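## Task

Carry the tote from the staging bench over to the work bench, where benchl and benchr are bolted. Next to benchr a floor-bolted stand has a post held in one of its holes by a spring pin with a pull knob; the post is already at the correct height and must still be pinned there at the end. If the pin is out the post falls unless held: letting it fall fails, and lowering it quickly can fail even while held. Set the wooden block from the tote on the plate at the top of the post. The tote must finish upright on the work bench top with nothing hanging past the edge. Any number of robots may be used; at the end every gripper lets go and moves away, and no robot may be toppled or left leaning.

## Robot and tools

Robots. r1 is a Hello Robot Stretch 3: a two-wheel base (0.33 m long, 0.34 m wide, passive omni wheel at the rear) with a lift on a mast and an arm that extends toward the robot's right side. It cannot drive sideways; to move the gripper forward you drive the base. It turns about the midpoint of the drive wheels, 0.05 m behind the front edge; with the arm in and wrist folded the swept radius is 0.28 m, an unfolded level wrist reaches past that. benchl (left, seen facing the arms) and benchr (right) are i2rt Big YAM six-joint arms bolted on low blocks on the work bench, each with a two-finger gripper and a wrist camera; reach is about 1.0 m from the joint 1 axis.

Frames. r1 base frame: origin on the floor between the drive wheels, x forward, y left, z up; hand_pose (fingertip meeting point) is reported here. Odometry frame = base frame at scene start; heading positive left, -3.142 to 3.142. Each bench arm's fixed frame: origin at its foot on the joint 1 axis, x forward (arm facing at joint1 0), y left, z up along that axis; hand is the midpoint between fingertips, its z along the fingers, y along the closing direction. Each robot reports in its own frames. Camera T_world_to_cam maps the carrying robot's base/fixed frame to the camera (OpenCV conventions); calibrations are approximate.

execute_actions(actions, cameras). actions is a list holding zero or one action; an action is an object keyed by robot name "r1", "benchl", "benchr", all parts starting together. For r1: "base" takes exactly one of translate_m (metres, relative offset along current heading from where the base last measured itself, forward positive, -1 to 1) or rotate_rad (relative turn in place, left/counter-clockwise positive, -3.2 to 3.2). r1 "joints" are absolute targets by name: lift_m 0 to 1.1 (arm height), arm_m 0 to 0.52 (extension), wrist_yaw_rad -1.345 to 4.42 (0 along arm, positive toward front, 3.0 folded over base), wrist_pitch_rad -1.57 to 0.451 (negative tips down), wrist_roll_rad -2.911 to 2.911, gripper_m -0.089 to 0.179 (larger is wider; actual fingertip gap is somewhat smaller, zero below 0.007), head_pan_rad -3.953 to 1.73 (-1.57 looks along the arm), head_tilt_rad -1.53 to 0.419 (negative down). Optional contact_limits {"arm_m": effort percent 1 to 100} stops the arm when its effort reaches that value; lower is gentler. For benchl/benchr, "joints" are absolute targets in radians: joint1_rad -2.879 to 2.879 (yaw about the foot, CCW positive), joint2_rad 0 to 3.141 (shoulder, 0 = upper arm pointing back), joint3_rad 0 to 3.019 (elbow, 0 folded), joint4_rad -1.692 to 1.57 (hand pitch, positive fingers up), joint5_rad -1.57 to 1.57 (sideways, positive to arm's right), joint6_rad -2.094 to 2.094 (roll), gripper_m 0 to 0.093 (fingertip distance in metres). Joints move at different speeds, so hand paths can swing wide. An action runs at most 15 s. Unknown keys or out-of-range numbers reject the whole call. Omitted joints or robots may keep pushing to old targets. cameras: list of benchl_cam_wrist, benchr_cam_wrist, r1_head_camera, r1_nav_camera, r1_wrist_camera or "all"; omitted/null means all, [] means none. An empty actions list just reports.

wait(seconds 0 to 10) lets the scene run with no new commands and reports the same. zoom_image(camera, region [x0,y0,x1,y1] pixels, at most 504x504) enlarges part of the latest full image. finished_scene(scene) ends the scene irreversibly once the goal holds.

Result lines. base_status/joint_status: done, off_target (resting off target, maybe still pushing), contact_stop (arm or lift pushed into something and went slack until next command), time_out, torque_fault (r1 wrist servo limp for 10 s after hard strain), not_followed (bench arm targets withheld by the self/arm collision check, may be retried every action). on_its_own lists uncommanded behaviour; "held at" is the held target. A bench joint that times out keeps pushing toward a nearby target; send its reported position to relieve it. motor_effort in percent, positive toward higher values, peak in brackets, noisy and biased. base_odometry counts wheel turns (slip included); turned_by_wheels and turned_by_imu give turning since last result; base_tilt in degrees (forward/right positive, few-degree bias). lidar_m: 12 distances in metres at 30-degree sectors, first straight ahead, counter-clockwise (4th left, 7th behind, 10th right), in a plane 0.17 m up; "-" is nothing seen. wrist_depth_mm and head_depth_mm: 7x7 grids of median depths in mm; the head grid is sideways.

Speed. r1's base is fast only with lift_m under 0.30, arm_m under 0.03 and wrist_yaw_rad over 2.54; otherwise 0.10 m/s and 0.63 rad/s.

Gripping. r1: command gripper_m below the object width to hold (lower squeezes more), and at least 0.02 above the touching value to release; nothing in the readings confirms a grasp. Fold or unfold the r1 wrist only with lift_m 0.32 to 0.95, wrist_pitch_rad -0.4 and roll near 0; folded, lift may drop to 0.25. With wrist_yaw_rad below -0.4 keep pitch at -0.5 or lower.

Avoid. Robots pressing each other hard (a base touching another robot presses hard after millimetres; the bench check does not protect r1). Bench arms keep pushing on contact. r1 tipping: pushing something rigid with the gripper above about 0.45 m, driving while holding or hooking something fixed, snagging furniture (worst in reverse), repeated pushes after a contact_stop. If base_tilt leans, back off in small steps, free the gripper, and lower lift_m to about 0.2. Never pull the stand pin without holding the post, lower it slowly, and repin. Avoid drops, slips, slams. Loose objects may occasionally be nudged. The scene keeps running while you think; robots hold the last command.

Each tool is called after "Call:" as a command line: name --argument value for each argument, lists and objects as JSON in quotes; but a table of rows of numbers goes row by row, as --pt "numbers of a row", without its own name.

## Session

Call:
execute_actions --actions '[]'

Scene clock: 0.00 s.
r1.base_odometry: x=+0.000 y=+0.000 heading=+0.000 (m, m, rad; r1's odometry frame)
r1.turned_by_wheels: +0.000 (rad since the last result)
r1.turned_by_imu: +0.000 (rad since the last result)
r1.base_tilt: forward=+0.6 right=+1.3 (deg)
r1.lidar_m: 1.74 1.91 2.25 2.61 2.47 2.51 2.17 2.02 2.00 1.39 1.31 1.34
r1.head_depth_mm: 1561 1568 1585 1583 1607 1600 1602 / 1766 1774 1798 1803 1816 1847 1838 / 1942 2055 2075 2074 2089 2091 2010 / 1964 2431 2452 2445 2464 2496 2102 / 1945 2505 2521 2535 2481 2559 2101 / 1939 2367 2356 2338 2386 2419 2108 / 1960 2244 2201 2229 2261 2279 2112
r1.base_status: not commanded
r1.joint_positions: lift_m=+0.487 arm_m=-0.001 wrist_yaw_rad=+3.029 wrist_pitch_rad=-0.437 wrist_roll_rad=+0.011 gripper_m=+0.037 head_pan_rad=+0.003 head_tilt_rad=-0.015
r1.joint_status: not commanded
r1.motor_effort: left_wheel=+0 right_wheel=+0 lift_m=+34 arm_m=+0 wrist_yaw_rad=+0 wrist_pitch_rad=+4 wrist_roll_rad=+0 gripper_m=-1 head_pan_rad=+0 head_tilt_rad=+2 (%)
r1.hand_pose: x=+0.0037 y=+0.0763 z=+0.4958 quat_wxyz=(+0.193, +0.701, +0.113, +0.677) (m; r1's base frame)
r1.wrist_depth_mm: - - - - - - - / - - - - - - - / - - - - - - - / - - - - - - - / 954 954 - 962 989 909 918 / 815 795 - 786 790 796 786 / 667 681 - 680 644 676 660
benchl.joint_positions: joint1_rad=-1.574 joint2_rad=+0.793 joint3_rad=+0.685 joint4_rad=-1.505 joint5_rad=+0.001 joint6_rad=-0.004 gripper_m=+0.094
benchl.joint_status: not commanded
benchl.hand: x=-0.0011 y=-0.1739 z=+0.1615 quat_wxyz=(+0.015, -0.707, -0.707, -0.014) (m; benchl's fixed frame)
benchr.joint_positions: joint1_rad=+1.556 joint2_rad=+0.785 joint3_rad=+0.683 joint4_rad=-1.511 joint5_rad=+0.012 joint6_rad=+0.005 gripper_m=+0.095
benchr.joint_status: not commanded
benchr.hand: x=+0.0052 y=+0.1713 z=+0.1616 quat_wxyz=(+0.011, +0.700, -0.714, +0.019) (m; benchr's fixed frame)
pictures: benchl_cam_wrist, benchr_cam_wrist, r1_head_camera (sideways: a quarter turn clockwise sets it upright), r1_nav_camera (sideways: a quarter turn counterclockwise sets it upright), r1_wrist_camera
Images, in order (width x height): benchl_cam_wrist 504x504, benchr_cam_wrist 504x504, r1_head_camera 896x504, r1_nav_camera 672x504, r1_wrist_camera 644x364.

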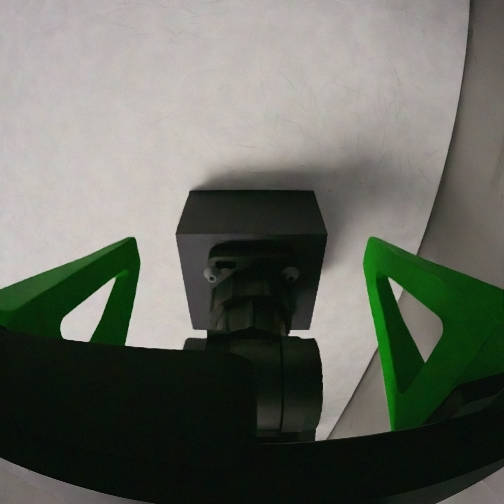

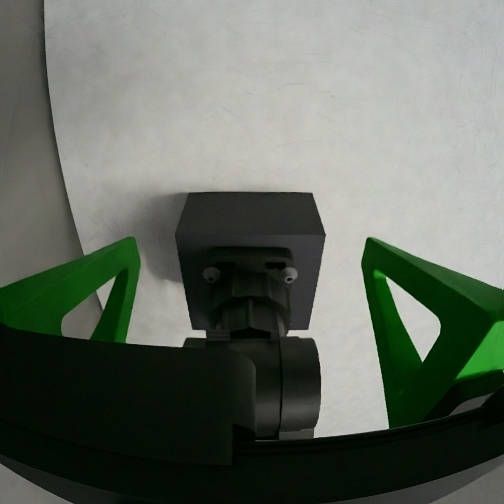

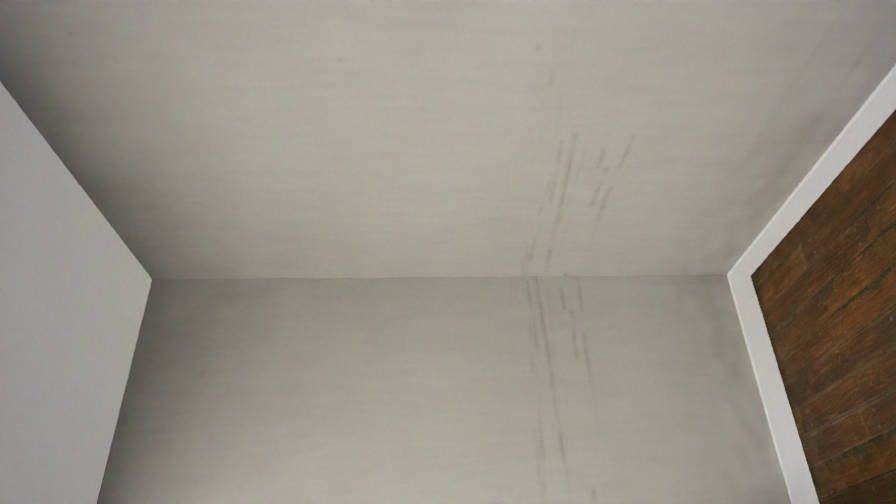

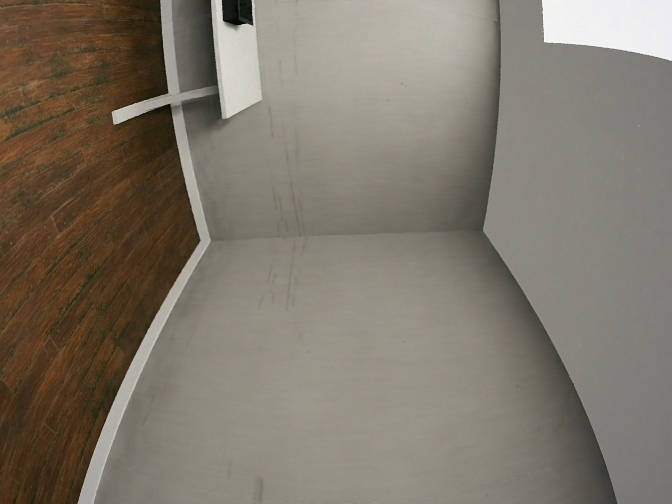

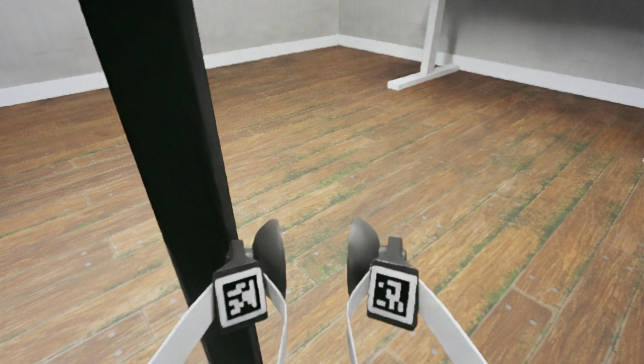

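Call:
execute_actions --actions '[{"r1":{"joints":{"head_pan_rad":1.3,"head_tilt_rad":-0.5}}}]' --cameras '["r1_head_camera","r1_nav_camera"]'

Call:
execute_actions --actions '[{"r1":{"joints":{"head_pan_rad":-1.6,"head_tilt_rad":-0.5}}}]' --cameras '["r1_head_camera","r1_nav_camera"]'

Call:
execute_actions --actions '[{"r1":{"joints":{"head_pan_rad":-3.2,"head_tilt_rad":-0.5}}}]' --cameras '["r1_head_camera","r1_nav_camera"]'

Scene clock: 2.10 s.
r1.base_odometry: x=+0.000 y=+0.000 heading=+0.000 (m, m, rad; r1's odometry frame)
r1.turned_by_wheels: +0.000 (rad since the last result)
r1.turned_by_imu: +0.000 (rad since the last result)
r1.base_tilt: forward=+0.7 right=+1.4 (deg)
r1.lidar_m: 1.74 1.91 2.26 2.60 2.47 2.51 2.17 2.01 2.00 1.38 1.31 1.34
r1.head_depth_mm: 2100 2266 2096 2528 1919 1554 1281 / 2275 2451 2267 2499 1947 1543 1287 / 2429 2653 2880 2608 1944 1550 1277 / 2688 2908 3219 2668 1975 1555 1291 / 2761 2979 3227 2671 1952 1573 1292 / 2563 2721 2926 2652 1980 1567 1295 / 2340 2515 2676 2680 1981 1551 1300
r1.base_status: not commanded
r1.joint_positions: lift_m=+0.487 arm_m=-0.001 wrist_yaw_rad=+3.029 wrist_pitch_rad=-0.437 wrist_roll_rad=+0.011 gripper_m=+0.037 head_pan_rad=+1.293 head_tilt_rad=-0.494
r1.joint_status: all done
r1.motor_effort: left_wheel=-1(0) right_wheel=+0(0) lift_m=+34(34) arm_m=-1(0) wrist_yaw_rad=+0(0) wrist_pitch_rad=+4(4) wrist_roll_rad=+0(0) gripper_m=+0(0) head_pan_rad=+3(30) head_tilt_rad=-4(38) (%)
r1.hand_pose: x=+0.0037 y=+0.0763 z=+0.4958 quat_wxyz=(+0.193, +0.701, +0.113, +0.677) (m; r1's base frame)
r1.wrist_depth_mm: - - - - - - - / - - - - - - - / - - - - - - - / - - - - - - - / 982 956 - 958 934 925 937 / 785 791 - 796 801 796 786 / 658 682 - 670 640 652 676
benchl.joint_positions: joint1_rad=-1.574 joint2_rad=+0.793 joint3_rad=+0.685 joint4_rad=-1.505 joint5_rad=+0.001 joint6_rad=-0.004 gripper_m=+0.094
benchl.joint_status: not commanded
benchl.hand: x=-0.0011 y=-0.1739 z=+0.1615 quat_wxyz=(+0.015, -0.707, -0.707, -0.014) (m; benchl's fixed frame)
benchr.joint_positions: joint1_rad=+1.556 joint2_rad=+0.785 joint3_rad=+0.683 joint4_rad=-1.511 joint5_rad=+0.012 joint6_rad=+0.005 gripper_m=+0.095
benchr.joint_status: not commanded
benchr.hand: x=+0.0052 y=+0.1713 z=+0.1616 quat_wxyz=(+0.011, +0.700, -0.714, +0.019) (m; benchr's fixed frame)
pictures: r1_head_camera (sideways: a quarter turn clockwise sets it upright), r1_nav_camera (sideways: a quarter turn counterclockwise sets it upright)
camera_calibration (this result's frames):
r1_head_camera: T_world_to_cam=[[-0.149718, -0.491049, -0.85817, 1.13672], [-0.968669, 0.246797, 0.027777, -0.0234725], [0.198154, 0.835441, -0.512614, 0.620807], [0, 0, 0, 1]] pos_world=[0.0244341, 0.0453289, 1.29438]
r1_nav_camera: T_world_to_cam=[[0.172686, 0.474852, 0.862957, -1.08403], [0.95735, -0.286961, -0.0336712, 0.0903991], [0.231647, 0.831967, -0.504154, 0.61004], [0, 0, 0, 1]] pos_world=[-0.0406608, 0.0331611, 1.24607]
Images, in order (width x height): r1_head_camera 896x504, r1_nav_camera 672x504.

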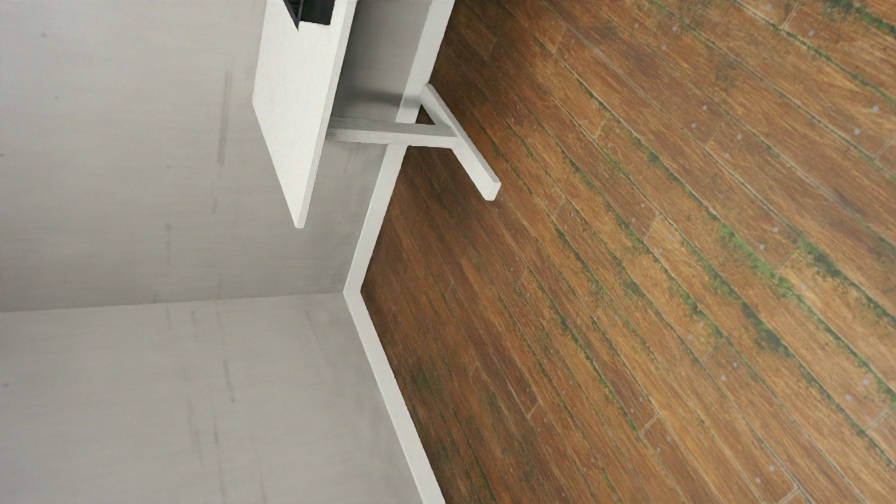

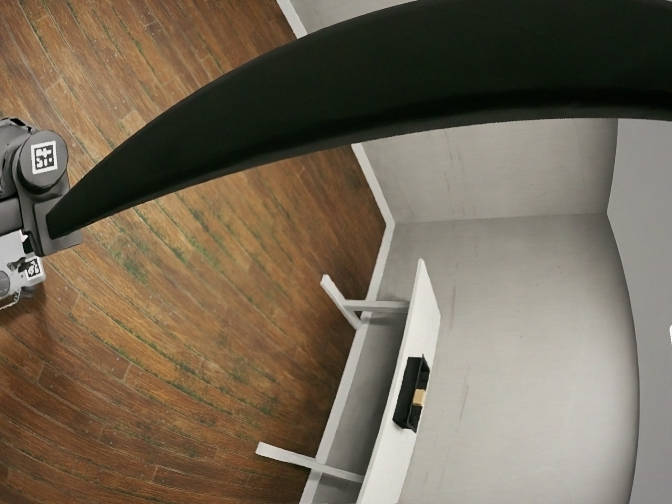

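Scene clock: 3.90 s.
r1.base_odometry: x=+0.000 y=+0.000 heading=+0.000 (m, m, rad; r1's odometry frame)
r1.turned_by_wheels: +0.000 (rad since the last result)
r1.turned_by_imu: +0.000 (rad since the last result)
r1.base_tilt: forward=+0.6 right=+1.3 (deg)
r1.lidar_m: 1.74 1.92 2.25 2.60 2.46 2.52 2.17 2.02 1.99 1.38 1.31 1.34
r1.head_depth_mm: 1606 1778 1997 2264 1927 1531 1271 / 1476 1636 1823 2058 1939 1552 1283 / 1383 1510 1666 1877 1951 1537 1287 / 1300 1417 1547 1713 1855 1552 1301 / 1223 1320 1434 1578 1762 1570 1295 / 1159 1246 1340 1471 1618 1576 1297 / 1098 1178 1262 1377 1501 1565 1306
r1.base_status: not commanded
r1.joint_positions: lift_m=+0.487 arm_m=-0.001 wrist_yaw_rad=+3.029 wrist_pitch_rad=-0.437 wrist_roll_rad=+0.011 gripper_m=+0.037 head_pan_rad=-1.593 head_tilt_rad=-0.494
r1.joint_status: all done
r1.motor_effort: left_wheel=+0(1) right_wheel=+0(0) lift_m=+34(34) arm_m=+0(0) wrist_yaw_rad=+1(1) wrist_pitch_rad=+4(4) wrist_roll_rad=+0(0) gripper_m=+0(0) head_pan_rad=-1(31) head_tilt_rad=-4(5) (%)
r1.hand_pose: x=+0.0037 y=+0.0763 z=+0.4958 quat_wxyz=(+0.193, +0.701, +0.113, +0.677) (m; r1's base frame)
r1.wrist_depth_mm: - - - - - - - / - - - - - - - / - - - - - - - / - - - - - - - / 945 924 - 993 996 969 949 / 795 776 - 789 823 769 760 / 683 691 - 669 654 664 677
benchl.joint_positions: joint1_rad=-1.574 joint2_rad=+0.793 joint3_rad=+0.685 joint4_rad=-1.505 joint5_rad=+0.001 joint6_rad=-0.004 gripper_m=+0.094
benchl.joint_status: not commanded
benchl.hand: x=-0.0011 y=-0.1739 z=+0.1615 quat_wxyz=(+0.015, -0.707, -0.707, -0.014) (m; benchl's fixed frame)
benchr.joint_positions: joint1_rad=+1.556 joint2_rad=+0.785 joint3_rad=+0.683 joint4_rad=-1.511 joint5_rad=+0.012 joint6_rad=+0.005 gripper_m=+0.095
benchr.joint_status: not commanded
benchr.hand: x=+0.0052 y=+0.1713 z=+0.1616 quat_wxyz=(+0.011, +0.700, -0.714, +0.019) (m; benchr's fixed frame)
pictures: r1_head_camera (sideways: a quarter turn clockwise sets it upright), r1_nav_camera (sideways: a quarter turn counterclockwise sets it upright)
camera_calibration (this result's frames):
r1_head_camera: T_world_to_cam=[[0.0204729, 0.51338, -0.857917, 1.13535], [0.999592, 0.00657959, 0.027791, -0.0354972], [0.0199121, -0.858136, -0.513036, 0.622443], [0, 0, 0, 1]] pos_world=[-0.000155336, -0.0484908, 1.29436]
r1_nav_camera: T_world_to_cam=[[-0.0467949, -0.50353, 0.862709, -1.08237], [-0.998815, 0.0351452, -0.0336647, 0.102323], [-0.0133689, -0.863262, -0.504578, 0.612087], [0, 0, 0, 1]] pos_world=[0.0597357, -0.0202089, 1.24606]
Images, in order (width x height): r1_head_camera 896x504, r1_nav_camera 672x504.

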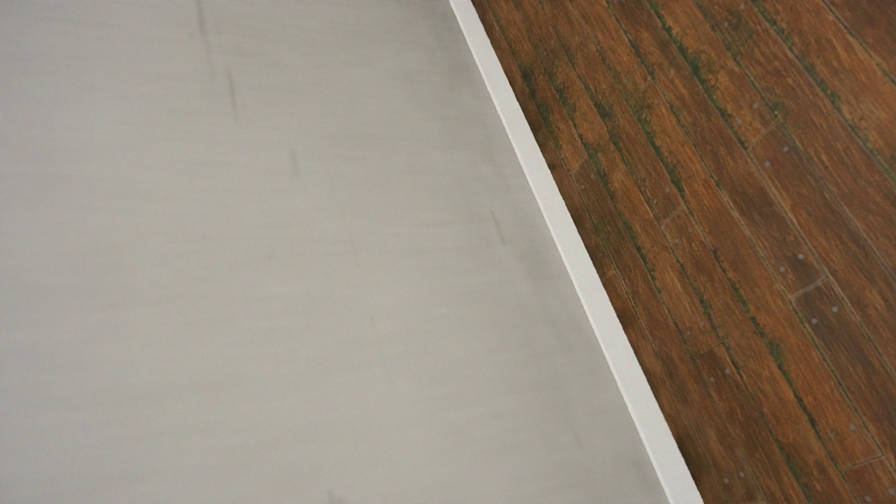

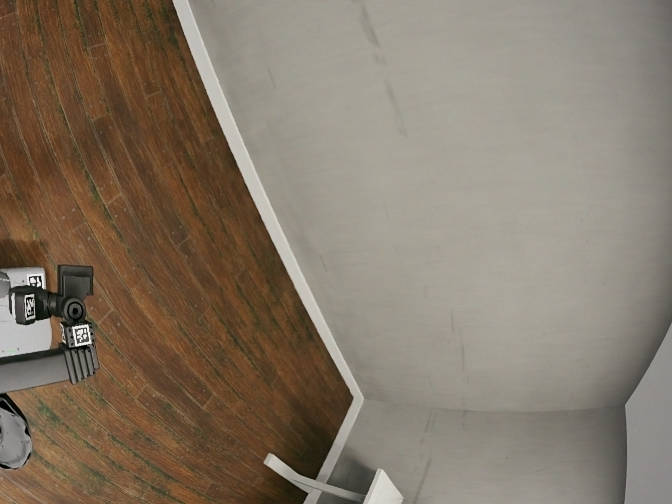

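Scene clock: 5.20 s.
r1.base_odometry: x=+0.000 y=+0.000 heading=+0.000 (m, m, rad; r1's odometry frame)
r1.turned_by_wheels: +0.000 (rad since the last result)
r1.turned_by_imu: +0.000 (rad since the last result)
r1.base_tilt: forward=+0.8 right=+1.3 (deg)
r1.lidar_m: 1.74 1.92 2.25 2.61 2.47 2.51 2.17 2.01 1.99 1.38 1.31 1.34
r1.head_depth_mm: 2556 2735 2922 2600 1919 1529 1282 / 2772 3001 3269 2607 1939 1539 1277 / 2668 2911 3233 2632 1958 1537 1282 / 2477 2688 2950 2620 1953 1545 1287 / 2327 2510 2717 2506 1964 1562 1295 / 2183 2374 2207 2541 1986 1568 1297 / 2063 2150 1989 2503 1988 1583 1301
r1.base_status: not commanded
r1.joint_positions: lift_m=+0.487 arm_m=-0.001 wrist_yaw_rad=+3.029 wrist_pitch_rad=-0.437 wrist_roll_rad=+0.011 gripper_m=+0.037 head_pan_rad=-3.193 head_tilt_rad=-0.494
r1.joint_status: all done
r1.motor_effort: left_wheel=+0(0) right_wheel=+0(0) lift_m=+34(34) arm_m=-1(0) wrist_yaw_rad=+0(0) wrist_pitch_rad=+4(4) wrist_roll_rad=+0(0) gripper_m=-1(0) head_pan_rad=-2(29) head_tilt_rad=-4(4) (%)
r1.hand_pose: x=+0.0037 y=+0.0763 z=+0.4958 quat_wxyz=(+0.193, +0.701, +0.113, +0.677) (m; r1's base frame)
r1.wrist_depth_mm: - - - - - - - / - - - - - - - / - - - - - - - / - - - - - - - / 949 994 - 976 919 951 933 / 777 825 - 816 823 789 772 / 698 677 - 679 649 666 667
benchl.joint_positions: joint1_rad=-1.574 joint2_rad=+0.793 joint3_rad=+0.685 joint4_rad=-1.505 joint5_rad=+0.001 joint6_rad=-0.004 gripper_m=+0.094
benchl.joint_status: not commanded
benchl.hand: x=-0.0011 y=-0.1739 z=+0.1615 quat_wxyz=(+0.015, -0.707, -0.707, -0.014) (m; benchl's fixed frame)
benchr.joint_positions: joint1_rad=+1.556 joint2_rad=+0.785 joint3_rad=+0.683 joint4_rad=-1.511 joint5_rad=+0.012 joint6_rad=+0.005 gripper_m=+0.095
benchr.joint_status: not commanded
benchr.hand: x=+0.0052 y=+0.1713 z=+0.1616 quat_wxyz=(+0.011, +0.700, -0.714, +0.019) (m; benchr's fixed frame)
pictures: r1_head_camera (sideways: a quarter turn clockwise sets it upright), r1_nav_camera (sideways: a quarter turn counterclockwise sets it upright)
camera_calibration (this result's frames):
r1_head_camera: T_world_to_cam=[[0.512582, -0.0354581, -0.857906, 1.13233], [-0.0226163, -0.999358, 0.0277917, -0.0292626], [-0.85834, 0.00515713, -0.513055, 0.627825], [0, 0, 0, 1]] pos_world=[-0.0421873, 0.00766882, 1.29436]
r1_nav_camera: T_world_to_cam=[[-0.501968, 0.0614813, 0.862698, -1.07957], [0.0643007, 0.997363, -0.0336644, 0.0958379], [-0.862492, 0.0385736, -0.504598, 0.617292], [0, 0, 0, 1]] pos_world=[-0.0156654, -0.0530227, 1.24606]
Images, in order (width x height): r1_head_camera 896x504, r1_nav_camera 672x504.

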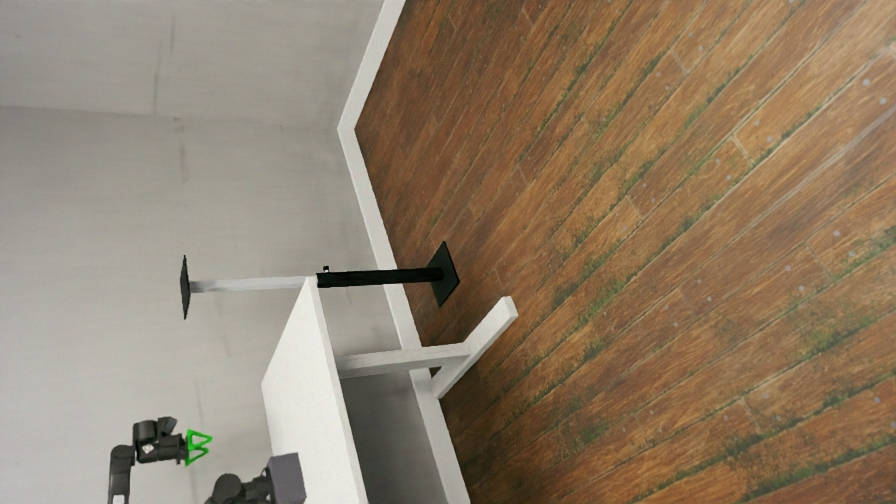

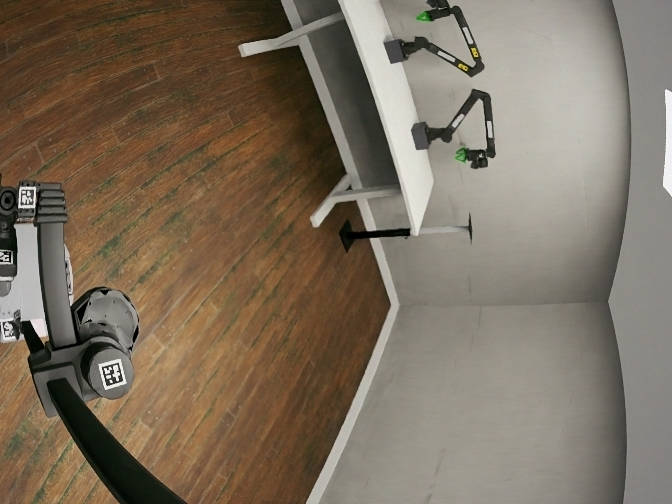

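Call:
execute_actions --actions '[{"r1":{"base":{"rotate_rad":0.44},"joints":{"head_pan_rad":0.55,"head_tilt_rad":-0.4}}}]' --cameras '["r1_head_camera","r1_nav_camera"]'

Scene clock: 12.40 s.
r1.base_odometry: x=+0.000 y=+0.000 heading=+0.440 (m, m, rad; r1's odometry frame)
r1.turned_by_wheels: +0.440 (rad since the last result)
r1.turned_by_imu: +0.444 (rad since the last result)
r1.base_tilt: forward=+0.7 right=+1.2 (deg)
r1.lidar_m: 1.92 2.25 2.68 2.46 2.48 2.17 2.21 2.01 1.42 1.31 1.32 1.63
r1.head_depth_mm: 1926 2031 2162 2373 2154 1668 1358 / 2007 2133 2216 2497 2179 1675 1356 / 2074 2242 2290 2630 2185 1686 1358 / 2175 2332 2418 2726 2201 1690 1372 / 2269 2452 2510 2828 2193 1698 1370 / 2370 2597 2755 2995 2231 1702 1375 / 2521 2745 3028 3134 2236 1698 1379
r1.base_status: done
r1.joint_positions: lift_m=+0.487 arm_m=-0.001 wrist_yaw_rad=+3.029 wrist_pitch_rad=-0.437 wrist_roll_rad=+0.011 gripper_m=+0.037 head_pan_rad=+0.543 head_tilt_rad=-0.408
r1.joint_status: all done
r1.motor_effort: left_wheel=-3(7) right_wheel=+5(9) lift_m=+34(34) arm_m=+0(1) wrist_yaw_rad=+0(0) wrist_pitch_rad=+4(4) wrist_roll_rad=+0(0) gripper_m=-1(0) head_pan_rad=+3(30) head_tilt_rad=+5(19) (%)
r1.hand_pose: x=+0.0037 y=+0.0763 z=+0.4958 quat_wxyz=(+0.193, +0.701, +0.113, +0.677) (m; r1's base frame)
r1.wrist_depth_mm: - - - - - - - / - - - - - - - / - - - - - - - / - - - - - - - / 931 937 - 938 988 943 942 / 795 802 - 791 815 783 771 / 666 668 - 692 655 672 676
benchl.joint_positions: joint1_rad=-1.574 joint2_rad=+0.793 joint3_rad=+0.685 joint4_rad=-1.505 joint5_rad=+0.001 joint6_rad=-0.004 gripper_m=+0.094
benchl.joint_status: not commanded
benchl.hand: x=-0.0011 y=-0.1739 z=+0.1615 quat_wxyz=(+0.015, -0.707, -0.707, -0.014) (m; benchl's fixed frame)
benchr.joint_positions: joint1_rad=+1.556 joint2_rad=+0.785 joint3_rad=+0.683 joint4_rad=-1.511 joint5_rad=+0.012 joint6_rad=+0.005 gripper_m=+0.095
benchr.joint_status: not commanded
benchr.hand: x=+0.0052 y=+0.1713 z=+0.1616 quat_wxyz=(+0.011, +0.700, -0.714, +0.019) (m; benchr's fixed frame)
pictures: r1_head_camera (sideways: a quarter turn clockwise sets it upright), r1_nav_camera (sideways: a quarter turn counterclockwise sets it upright)
camera_calibration (this result's frames):
r1_head_camera: T_world_to_cam=[[-0.380114, -0.218548, -0.898749, 1.19105], [-0.542477, 0.839691, 0.0252461, -0.0227802], [0.749154, 0.497147, -0.437736, 0.520015], [0, 0, 0, 1]] pos_world=[0.0508048, 0.0209061, 1.29866]
r1_nav_camera: T_world_to_cam=[[0.385559, 0.190848, 0.90273, -1.1372], [0.507377, -0.861026, -0.0346711, 0.0944496], [0.770658, 0.471392, -0.428808, 0.508711], [0, 0, 0, 1]] pos_world=[-0.00150489, 0.0585539, 1.248]
Images, in order (width x height): r1_head_camera 896x504, r1_nav_camera 672x504.

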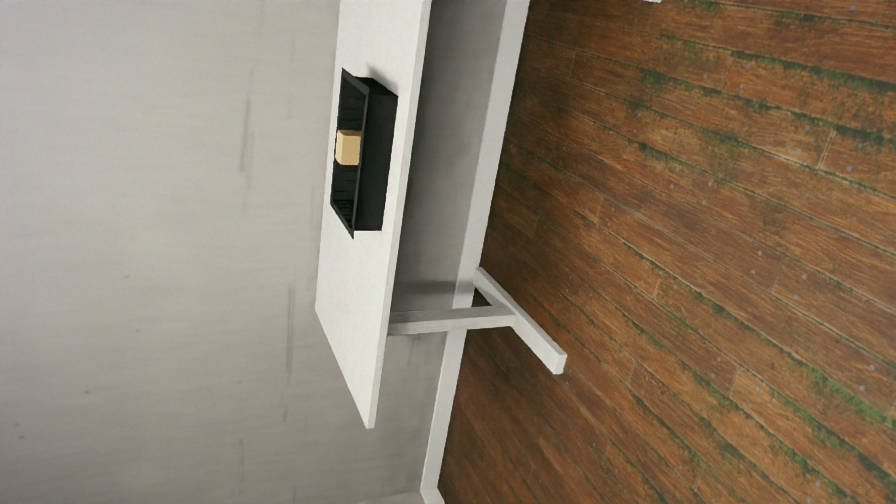

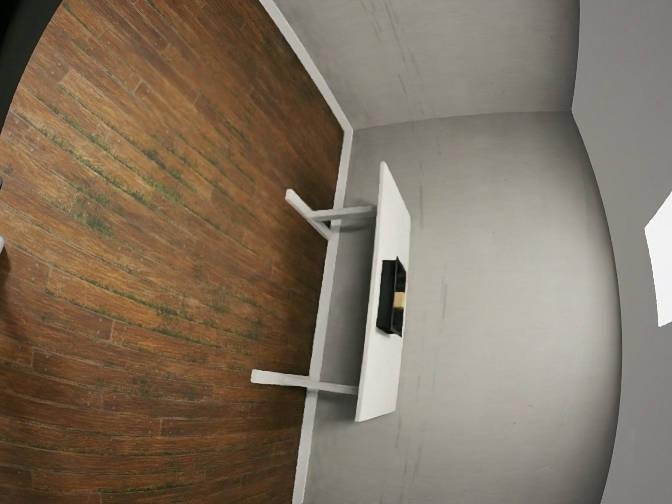

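Call:
execute_actions --actions '[{"r1":{"base":{"rotate_rad":0.175},"joints":{"lift_m":0.25}}}]' --cameras '[]'

Call:
execute_actions --actions '[{"r1":{"base":{"translate_m":1.0}}}]' --cameras '[]'

Call:
execute_actions --actions '[{"r1":{"base":{"rotate_rad":1.571}}}]' --cameras '[]'

Call:
execute_actions --actions '[{"r1":{"base":{"translate_m":0.5},"joints":{"head_pan_rad":-1.57,"head_tilt_rad":-0.8}}}]' --cameras '["r1_head_camera","r1_nav_camera"]'

Scene clock: 19.90 s.
r1.base_odometry: x=+0.000 y=+0.000 heading=+0.615 (m, m, rad; r1's odometry frame)
r1.turned_by_wheels: +0.175 (rad since the last result)
r1.turned_by_imu: +0.176 (rad since the last result)
r1.base_tilt: forward=+0.6 right=+1.4 (deg)
r1.lidar_m: 1.91 2.24 2.53 2.46 2.57 2.17 2.01 1.80 1.35 1.31 1.37 1.91
r1.head_depth_mm: 2008 2148 2192 2466 2188 1661 1354 / 2149 2288 2355 2593 2175 1677 1360 / 2274 2437 2494 2692 2192 1691 1358 / 2404 2632 2753 2934 2187 1684 1374 / 2565 2786 3052 3149 2215 1689 1370 / 2729 2959 3162 3154 2224 1705 1366 / 2613 2722 2886 2943 2231 1706 1389
r1.base_status: done
r1.joint_positions: lift_m=+0.250 arm_m=-0.001 wrist_yaw_rad=+3.029 wrist_pitch_rad=-0.438 wrist_roll_rad=+0.011 gripper_m=+0.037 head_pan_rad=+0.543 head_tilt_rad=-0.408
r1.joint_status: all done
r1.motor_effort: left_wheel=-4(7) right_wheel=+5(10) lift_m=+21(26) arm_m=+0(0) wrist_yaw_rad=+0(1) wrist_pitch_rad=+5(5) wrist_roll_rad=+0(0) gripper_m=+0(1) head_pan_rad=+3(3) head_tilt_rad=+5(5) (%)
r1.hand_pose: x=+0.0037 y=+0.0761 z=+0.2586 quat_wxyz=(+0.193, +0.701, +0.114, +0.677) (m; r1's base frame)
r1.wrist_depth_mm: - - - - - - - / - - - - - - - / 967 919 972 941 942 952 912 / 724 727 722 729 719 717 689 / 578 574 - 577 581 574 580 / 485 492 - - 492 486 472 / - - - - 396 414 413
benchl.joint_positions: joint1_rad=-1.574 joint2_rad=+0.793 joint3_rad=+0.685 joint4_rad=-1.505 joint5_rad=+0.001 joint6_rad=-0.004 gripper_m=+0.094
benchl.joint_status: not commanded
benchl.hand: x=-0.0011 y=-0.1739 z=+0.1615 quat_wxyz=(+0.015, -0.707, -0.707, -0.014) (m; benchl's fixed frame)
benchr.joint_positions: joint1_rad=+1.556 joint2_rad=+0.785 joint3_rad=+0.683 joint4_rad=-1.511 joint5_rad=+0.012 joint6_rad=+0.005 gripper_m=+0.095
benchr.joint_status: not commanded
benchr.hand: x=+0.0052 y=+0.1713 z=+0.1616 quat_wxyz=(+0.011, +0.700, -0.714, +0.019) (m; benchr's fixed frame)
pictures: none
No camera images: the call's "cameras" was empty. Leave "cameras" out to get every camera's image.

Scene clock: 25.03 s.
r1.base_odometry: x=+0.817 y=+0.577 heading=+0.614 (m, m, rad; r1's odometry frame)
r1.turned_by_wheels: +0.000 (rad since the last result)
r1.turned_by_imu: +0.005 (rad since the last result)
r1.base_tilt: forward=+0.6 right=+1.3 (deg)
r1.lidar_m: 0.91 1.41 1.46 2.43 2.55 3.11 3.03 1.84 1.37 1.34 1.40 1.38
r1.head_depth_mm: 1135 1210 1298 1329 978 751 1363 / 1211 1289 1374 1404 907 804 1358 / 1279 1382 1490 1414 898 1529 1366 / 1373 1490 1585 1419 910 1586 1374 / 1471 1574 1731 1429 957 1694 1366 / 1575 1735 1905 1441 1089 1697 1372 / 1710 1874 2093 1456 1970 1710 1378
r1.base_status: done
r1.joint_positions: lift_m=+0.250 arm_m=-0.001 wrist_yaw_rad=+3.029 wrist_pitch_rad=-0.438 wrist_roll_rad=+0.011 gripper_m=+0.037 head_pan_rad=+0.543 head_tilt_rad=-0.408
r1.joint_status: not commanded
r1.motor_effort: left_wheel=-3(9) right_wheel=+4(13) lift_m=+22(22) arm_m=+0(0) wrist_yaw_rad=+0(0) wrist_pitch_rad=+5(5) wrist_roll_rad=+0(0) gripper_m=+0(0) head_pan_rad=+3(3) head_tilt_rad=+5(5) (%)
r1.hand_pose: x=+0.0037 y=+0.0761 z=+0.2586 quat_wxyz=(+0.193, +0.701, +0.114, +0.677) (m; r1's base frame)
r1.wrist_depth_mm: - - - - - - - / - - - - - - - / 951 924 - 990 959 962 948 / 711 732 729 718 750 723 732 / 577 577 - 574 576 567 570 / 476 493 - - 493 471 466 / - - - - 396 407 405
benchl.joint_positions: joint1_rad=-1.574 joint2_rad=+0.793 joint3_rad=+0.685 joint4_rad=-1.505 joint5_rad=+0.001 joint6_rad=-0.004 gripper_m=+0.094
benchl.joint_status: not commanded
benchl.hand: x=-0.0011 y=-0.1739 z=+0.1615 quat_wxyz=(+0.015, -0.707, -0.707, -0.014) (m; benchl's fixed frame)
benchr.joint_positions: joint1_rad=+1.556 joint2_rad=+0.785 joint3_rad=+0.683 joint4_rad=-1.511 joint5_rad=+0.012 joint6_rad=+0.005 gripper_m=+0.095
benchr.joint_status: not commanded
benchr.hand: x=+0.0052 y=+0.1713 z=+0.1616 quat_wxyz=(+0.011, +0.700, -0.714, +0.019) (m; benchr's fixed frame)
pictures: none
No camera images: the call's "cameras" was empty. Leave "cameras" out to get every camera's image.

Scene clock: 27.23 s.
r1.base_odometry: x=+0.817 y=+0.577 heading=+2.185 (m, m, rad; r1's odometry frame)
r1.turned_by_wheels: +1.571 (rad since the last result)
r1.turned_by_imu: +1.581 (rad since the last result)
r1.base_tilt: forward=+0.6 right=+1.3 (deg)
r1.lidar_m: 2.43 2.55 3.11 3.02 1.84 1.38 1.34 1.40 1.38 0.91 1.41 1.46
r1.head_depth_mm: 2092 2235 2373 2573 2172 1671 1363 / 2201 2372 2567 2717 2193 1677 1362 / 2353 2511 2729 2903 2171 1679 1369 / 2523 2690 2976 3009 2183 1675 1366 / 2677 2883 3164 3237 2193 1701 1375 / 2890 3199 3474 3203 2176 1690 1377 / 3172 3425 3778 3228 2226 1696 1383
r1.base_status: done
r1.joint_positions: lift_m=+0.250 arm_m=-0.001 wrist_yaw_rad=+3.029 wrist_pitch_rad=-0.438 wrist_roll_rad=+0.011 gripper_m=+0.037 head_pan_rad=+0.543 head_tilt_rad=-0.408
r1.joint_status: not commanded
r1.motor_effort: left_wheel=-3(10) right_wheel=+4(15) lift_m=+22(22) arm_m=+0(1) wrist_yaw_rad=+1(0) wrist_pitch_rad=+5(5) wrist_roll_rad=+0(0) gripper_m=+0(0) head_pan_rad=+2(3) head_tilt_rad=+5(5) (%)
r1.hand_pose: x=+0.0037 y=+0.0761 z=+0.2586 quat_wxyz=(+0.193, +0.701, +0.114, +0.677) (m; r1's base frame)
r1.wrist_depth_mm: - - - - - - - / - - - - - - - / 964 931 969 980 932 917 921 / 738 739 730 719 704 717 737 / 580 579 - 584 585 574 561 / 483 492 - - 489 478 474 / - - - - 402 408 406
benchl.joint_positions: joint1_rad=-1.574 joint2_rad=+0.793 joint3_rad=+0.685 joint4_rad=-1.505 joint5_rad=+0.001 joint6_rad=-0.004 gripper_m=+0.094
benchl.joint_status: not commanded
benchl.hand: x=-0.0011 y=-0.1739 z=+0.1615 quat_wxyz=(+0.015, -0.707, -0.707, -0.014) (m; benchl's fixed frame)
benchr.joint_positions: joint1_rad=+1.556 joint2_rad=+0.785 joint3_rad=+0.683 joint4_rad=-1.511 joint5_rad=+0.012 joint6_rad=+0.005 gripper_m=+0.095
benchr.joint_status: not commanded
benchr.hand: x=+0.0052 y=+0.1713 z=+0.1616 quat_wxyz=(+0.011, +0.700, -0.714, +0.019) (m; benchr's fixed frame)
pictures: none
No camera images: the call's "cameras" was empty. Leave "cameras" out to get every camera's image.

Scene clock: 30.70 s.
r1.base_odometry: x=+0.529 y=+0.985 heading=+2.185 (m, m, rad; r1's odometry frame)
r1.turned_by_wheels: +0.000 (rad since the last result)
r1.turned_by_imu: +0.002 (rad since the last result)
r1.base_tilt: forward=+0.7 right=+1.3 (deg)
r1.lidar_m: 1.93 2.03 2.83 2.99 2.53 1.89 1.84 1.86 1.08 1.36 1.13 1.98
r1.head_depth_mm: 1152 1225 866 816 1474 1275 1123 / 1155 1239 922 819 1488 1285 1127 / 1171 1253 805 825 1483 1281 1131 / 1181 1253 960 831 1497 1283 1137 / 1183 1282 917 839 1497 1297 1145 / 1195 1284 983 864 1512 1301 1140 / 1208 1303 994 870 1504 1306 1152
r1.base_status: done
r1.joint_positions: lift_m=+0.250 arm_m=-0.001 wrist_yaw_rad=+3.029 wrist_pitch_rad=-0.438 wrist_roll_rad=+0.011 gripper_m=+0.037 head_pan_rad=-1.563 head_tilt_rad=-0.791
r1.joint_status: all done
r1.motor_effort: left_wheel=-4(8) right_wheel=+4(13) lift_m=+22(22) arm_m=+0(0) wrist_yaw_rad=+1(0) wrist_pitch_rad=+5(5) wrist_roll_rad=+0(0) gripper_m=+0(0) head_pan_rad=-2(29) head_tilt_rad=-6(38) (%)
r1.hand_pose: x=+0.0037 y=+0.0761 z=+0.2586 quat_wxyz=(+0.193, +0.701, +0.114, +0.677) (m; r1's base frame)
r1.wrist_depth_mm: - - - - - - - / - - - - - - - / 986 951 920 933 938 960 952 / 723 717 721 719 709 697 690 / 579 574 - 595 591 564 562 / 483 493 - - 499 474 477 / - - - - 400 411 402
benchl.joint_positions: joint1_rad=-1.574 joint2_rad=+0.793 joint3_rad=+0.685 joint4_rad=-1.505 joint5_rad=+0.001 joint6_rad=-0.004 gripper_m=+0.094
benchl.joint_status: not commanded
benchl.hand: x=-0.0011 y=-0.1739 z=+0.1615 quat_wxyz=(+0.015, -0.707, -0.707, -0.014) (m; benchl's fixed frame)
benchr.joint_positions: joint1_rad=+1.556 joint2_rad=+0.785 joint3_rad=+0.683 joint4_rad=-1.511 joint5_rad=+0.012 joint6_rad=+0.005 gripper_m=+0.095
benchr.joint_status: not commanded
benchr.hand: x=+0.0052 y=+0.1713 z=+0.1616 quat_wxyz=(+0.011, +0.700, -0.714, +0.019) (m; benchr's fixed frame)
pictures: r1_head_camera (sideways: a quarter turn clockwise sets it upright), r1_nav_camera (sideways: a quarter turn counterclockwise sets it upright)
camera_calibration (this result's frames):
r1_head_camera: T_world_to_cam=[[0.00352081, 0.742124, -0.670253, 0.890837], [0.999031, 0.0267973, 0.0349186, -0.0447609], [0.0438749, -0.669727, -0.741311, 0.919241], [0, 0, 0, 1]] pos_world=[0.00124942, -0.044272, 1.28009]
r1_nav_camera: T_world_to_cam=[[-0.030109, -0.734864, 0.677546, -0.841106], [-0.999489, 0.0148261, -0.0283353, 0.0953771], [0.0107772, -0.678052, -0.734935, 0.911597], [0, 0, 0, 1]] pos_world=[0.060179, -0.00140218, 1.24255]
Images, in order (width x height): r1_head_camera 896x504, r1_nav_camera 672x504.

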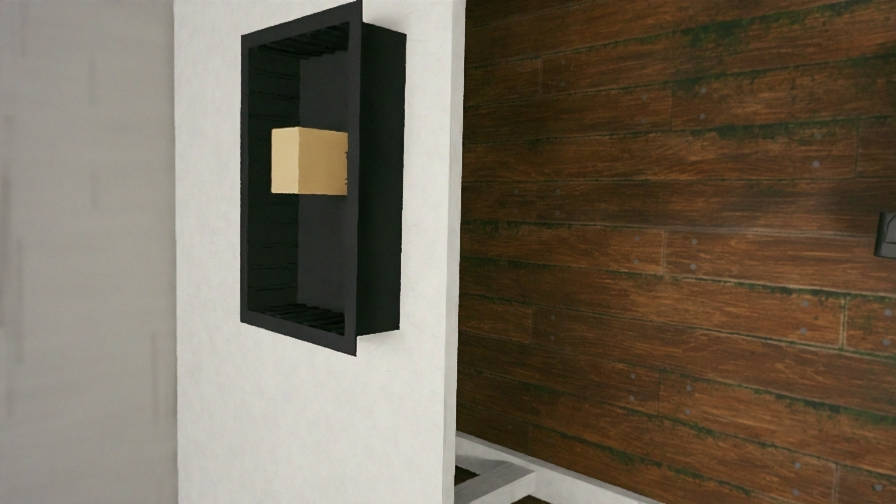

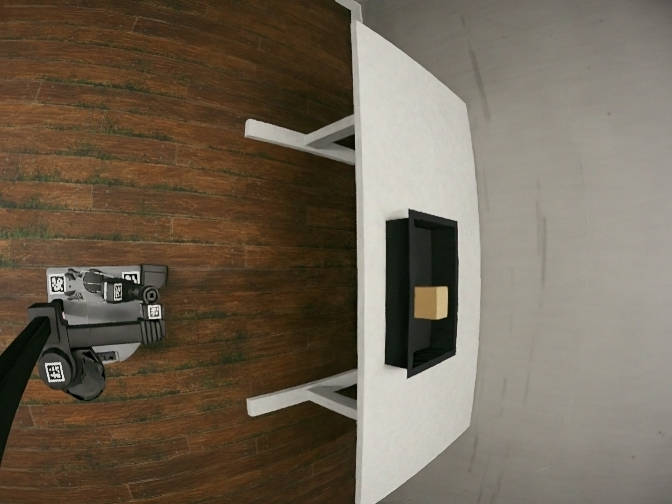

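Call:
execute_actions --actions '[{"r1":{"joints":{"lift_m":0.93}}}]' --cameras '[]'

Call:
execute_actions --actions '[{"r1":{"joints":{"wrist_yaw_rad":0,"gripper_m":0.1}}}]' --cameras '[]'

Call:
execute_actions --actions '[{"r1":{"joints":{"wrist_pitch_rad":-1.5,"wrist_roll_rad":1.57,"lift_m":1.05,"arm_m":0.2}}}]' --cameras '["r1_head_camera","r1_wrist_camera"]'

Scene clock: 40.83 s.
r1.base_odometry: x=+0.529 y=+0.985 heading=+2.185 (m, m, rad; r1's odometry frame)
r1.turned_by_wheels: +0.000 (rad since the last result)
r1.turned_by_imu: +0.000 (rad since the last result)
r1.base_tilt: forward=+0.6 right=+1.4 (deg)
r1.lidar_m: 1.92 2.02 2.84 3.00 2.53 1.89 1.84 1.87 1.08 1.36 1.13 1.99
r1.head_depth_mm: 1159 1226 864 806 - 1219 1120 / 1162 1237 919 819 - - - / 1172 1242 807 824 - - - / 1170 1259 959 829 - 1233 1151 / 1186 1275 914 846 - 1247 1135 / 1193 1291 980 863 1509 1308 1143 / 1199 1299 992 869 1517 1307 1146
r1.base_status: not commanded
r1.joint_positions: lift_m=+0.930 arm_m=-0.001 wrist_yaw_rad=+3.029 wrist_pitch_rad=-0.438 wrist_roll_rad=+0.011 gripper_m=+0.037 head_pan_rad=-1.563 head_tilt_rad=-0.791
r1.joint_status: all done
r1.motor_effort: left_wheel=-3(3) right_wheel=+5(5) lift_m=+42(42) arm_m=+0(1) wrist_yaw_rad=+0(0) wrist_pitch_rad=+5(5) wrist_roll_rad=+0(0) gripper_m=-1(0) head_pan_rad=-2(2) head_tilt_rad=-6(5) (%)
r1.hand_pose: x=+0.0037 y=+0.0761 z=+0.9378 quat_wxyz=(+0.193, +0.701, +0.114, +0.677) (m; r1's base frame)
r1.wrist_depth_mm: - - - - - - - / - - - - - - - / - - - - - - - / - - - - - - - / - - - - - - - / - - - - - - - / - - - - - - -
benchl.joint_positions: joint1_rad=-1.574 joint2_rad=+0.793 joint3_rad=+0.685 joint4_rad=-1.505 joint5_rad=+0.001 joint6_rad=-0.004 gripper_m=+0.094
benchl.joint_status: not commanded
benchl.hand: x=-0.0011 y=-0.1739 z=+0.1615 quat_wxyz=(+0.015, -0.707, -0.707, -0.014) (m; benchl's fixed frame)
benchr.joint_positions: joint1_rad=+1.556 joint2_rad=+0.785 joint3_rad=+0.683 joint4_rad=-1.511 joint5_rad=+0.012 joint6_rad=+0.005 gripper_m=+0.095
benchr.joint_status: not commanded
benchr.hand: x=+0.0052 y=+0.1713 z=+0.1616 quat_wxyz=(+0.011, +0.700, -0.714, +0.019) (m; benchr's fixed frame)
pictures: none
No camera images: the call's "cameras" was empty. Leave "cameras" out to get every camera's image.

Scene clock: 43.37 s.
r1.base_odometry: x=+0.529 y=+0.985 heading=+2.185 (m, m, rad; r1's odometry frame)
r1.turned_by_wheels: +0.000 (rad since the last result)
r1.turned_by_imu: +0.000 (rad since the last result)
r1.base_tilt: forward=+0.7 right=+1.1 (deg)
r1.lidar_m: 1.92 2.02 2.84 2.99 2.52 1.89 1.84 1.86 1.08 1.36 1.13 1.98
r1.head_depth_mm: 1149 1228 864 811 - - 1093 / 1158 1247 923 817 - - 1110 / 1168 1245 807 824 - - 1112 / 1174 1262 961 834 1497 1286 1133 / 1191 1267 915 841 1497 1292 1142 / 1192 1285 984 864 1523 1306 1144 / 1203 1296 988 871 1510 1299 1149
r1.base_status: not commanded
r1.joint_positions: lift_m=+0.930 arm_m=-0.001 wrist_yaw_rad=+0.003 wrist_pitch_rad=-0.438 wrist_roll_rad=+0.011 gripper_m=+0.100 head_pan_rad=-1.563 head_tilt_rad=-0.791
r1.joint_status: all done
r1.motor_effort: left_wheel=-3(3) right_wheel=+5(4) lift_m=+42(42) arm_m=+0(0) wrist_yaw_rad=-3(3) wrist_pitch_rad=+5(5) wrist_roll_rad=+0(0) gripper_m=+0(95) head_pan_rad=-2(1) head_tilt_rad=-5(6) (%)
r1.hand_pose: x=-0.0209 y=-0.3662 z=+0.9378 quat_wxyz=(+0.687, +0.154, -0.693, -0.154) (m; r1's base frame)
r1.wrist_depth_mm: - - - - - - - / - - - - - - - / 892 837 769 719 710 817 838 / 642 647 528 527 532 602 635 / 522 516 518 511 522 505 512 / - - - - - - - / - - - - - - -
benchl.joint_positions: joint1_rad=-1.574 joint2_rad=+0.793 joint3_rad=+0.685 joint4_rad=-1.505 joint5_rad=+0.001 joint6_rad=-0.004 gripper_m=+0.094
benchl.joint_status: not commanded
benchl.hand: x=-0.0011 y=-0.1739 z=+0.1615 quat_wxyz=(+0.015, -0.707, -0.707, -0.014) (m; benchl's fixed frame)
benchr.joint_positions: joint1_rad=+1.556 joint2_rad=+0.785 joint3_rad=+0.683 joint4_rad=-1.511 joint5_rad=+0.012 joint6_rad=+0.005 gripper_m=+0.095
benchr.joint_status: not commanded
benchr.hand: x=+0.0052 y=+0.1713 z=+0.1616 quat_wxyz=(+0.011, +0.700, -0.714, +0.019) (m; benchr's fixed frame)
pictures: none
No camera images: the call's "cameras" was empty. Leave "cameras" out to get every camera's image.

Scene clock: 46.07 s.
r1.base_odometry: x=+0.529 y=+0.985 heading=+2.185 (m, m, rad; r1's odometry frame)
r1.turned_by_wheels: +0.000 (rad since the last result)
r1.turned_by_imu: +0.000 (rad since the last result)
r1.base_tilt: forward=+0.6 right=+1.3 (deg)
r1.lidar_m: 1.93 2.02 2.84 2.99 2.52 1.89 1.84 1.87 1.08 1.36 1.13 1.98
r1.head_depth_mm: - 1184 774 818 1478 1266 1125 / - 1185 857 816 1468 1278 1124 / - - - 1631 1448 1284 1127 / 1181 1267 928 830 1500 1288 1137 / 1185 1270 916 841 1498 1293 1137 / 1195 1286 981 867 1506 1299 1138 / 1197 1290 992 868 1520 1299 1148
r1.base_status: not commanded
r1.joint_positions: lift_m=+1.050 arm_m=+0.200 wrist_yaw_rad=+0.001 wrist_pitch_rad=-1.493 wrist_roll_rad=+1.564 gripper_m=+0.100 head_pan_rad=-1.563 head_tilt_rad=-0.791
r1.joint_status: all done
r1.motor_effort: left_wheel=-4(3) right_wheel=+5(5) lift_m=+43(45) arm_m=+3(5) wrist_yaw_rad=-1(3) wrist_pitch_rad=-2(6) wrist_roll_rad=+4(4) gripper_m=+0(0) head_pan_rad=-2(1) head_tilt_rad=-6(6) (%)
r1.hand_pose: x=-0.0215 y=-0.3402 z=+0.9310 quat_wxyz=(+0.003, +0.003, -0.734, -0.679) (m; r1's base frame)
r1.wrist_depth_mm: 364 - - - - - 995 / 376 - - - - - - / 382 - - - - - - / 396 412 - - - - - / 397 419 - - - - - / 398 418 - - - - - / 424 - - - - - -
benchl.joint_positions: joint1_rad=-1.574 joint2_rad=+0.793 joint3_rad=+0.685 joint4_rad=-1.505 joint5_rad=+0.001 joint6_rad=-0.004 gripper_m=+0.094
benchl.joint_status: not commanded
benchl.hand: x=-0.0011 y=-0.1739 z=+0.1615 quat_wxyz=(+0.015, -0.707, -0.707, -0.014) (m; benchl's fixed frame)
benchr.joint_positions: joint1_rad=+1.556 joint2_rad=+0.785 joint3_rad=+0.683 joint4_rad=-1.511 joint5_rad=+0.012 joint6_rad=+0.005 gripper_m=+0.095
benchr.joint_status: not commanded
benchr.hand: x=+0.0052 y=+0.1713 z=+0.1616 quat_wxyz=(+0.011, +0.700, -0.714, +0.019) (m; benchr's fixed frame)
pictures: r1_head_camera (sideways: a quarter turn clockwise sets it upright), r1_wrist_camera
camera_calibration (this result's frames):
r1_head_camera: T_world_to_cam=[[0.00352205, 0.742124, -0.670253, 0.890837], [0.999031, 0.0267956, 0.0349186, -0.0447609], [0.0438738, -0.669727, -0.741311, 0.919241], [0, 0, 0, 1]] pos_world=[0.00124934, -0.044272, 1.28009]
r1_wrist_camera: T_world_to_cam=[[0.0291278, 0.997517, -0.0641184, 0.399541], [0.988888, -0.0194018, 0.147391, -0.0835367], [0.145781, -0.0676991, -0.986998, 1.05731], [0, 0, 0, 1]] pos_world=[-0.0831652, -0.32859, 1.08149]
Images, in order (width x height): r1_head_camera 896x504, r1_wrist_camera 644x364.

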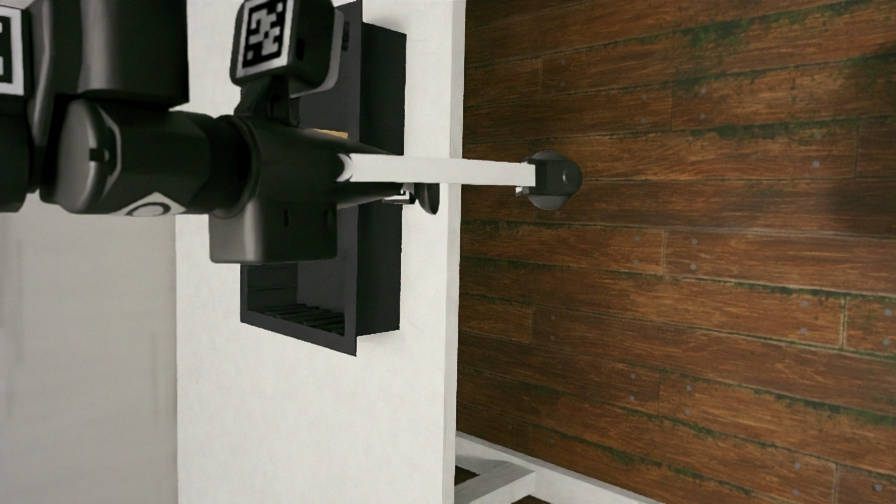

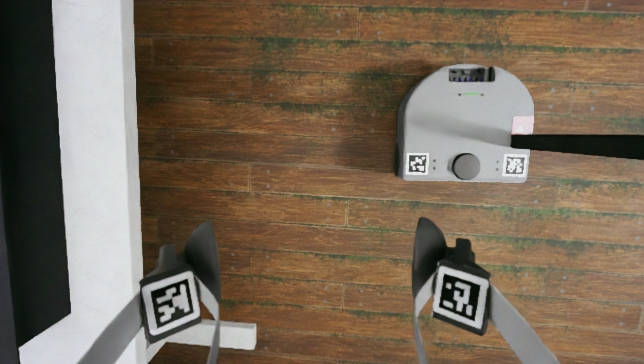

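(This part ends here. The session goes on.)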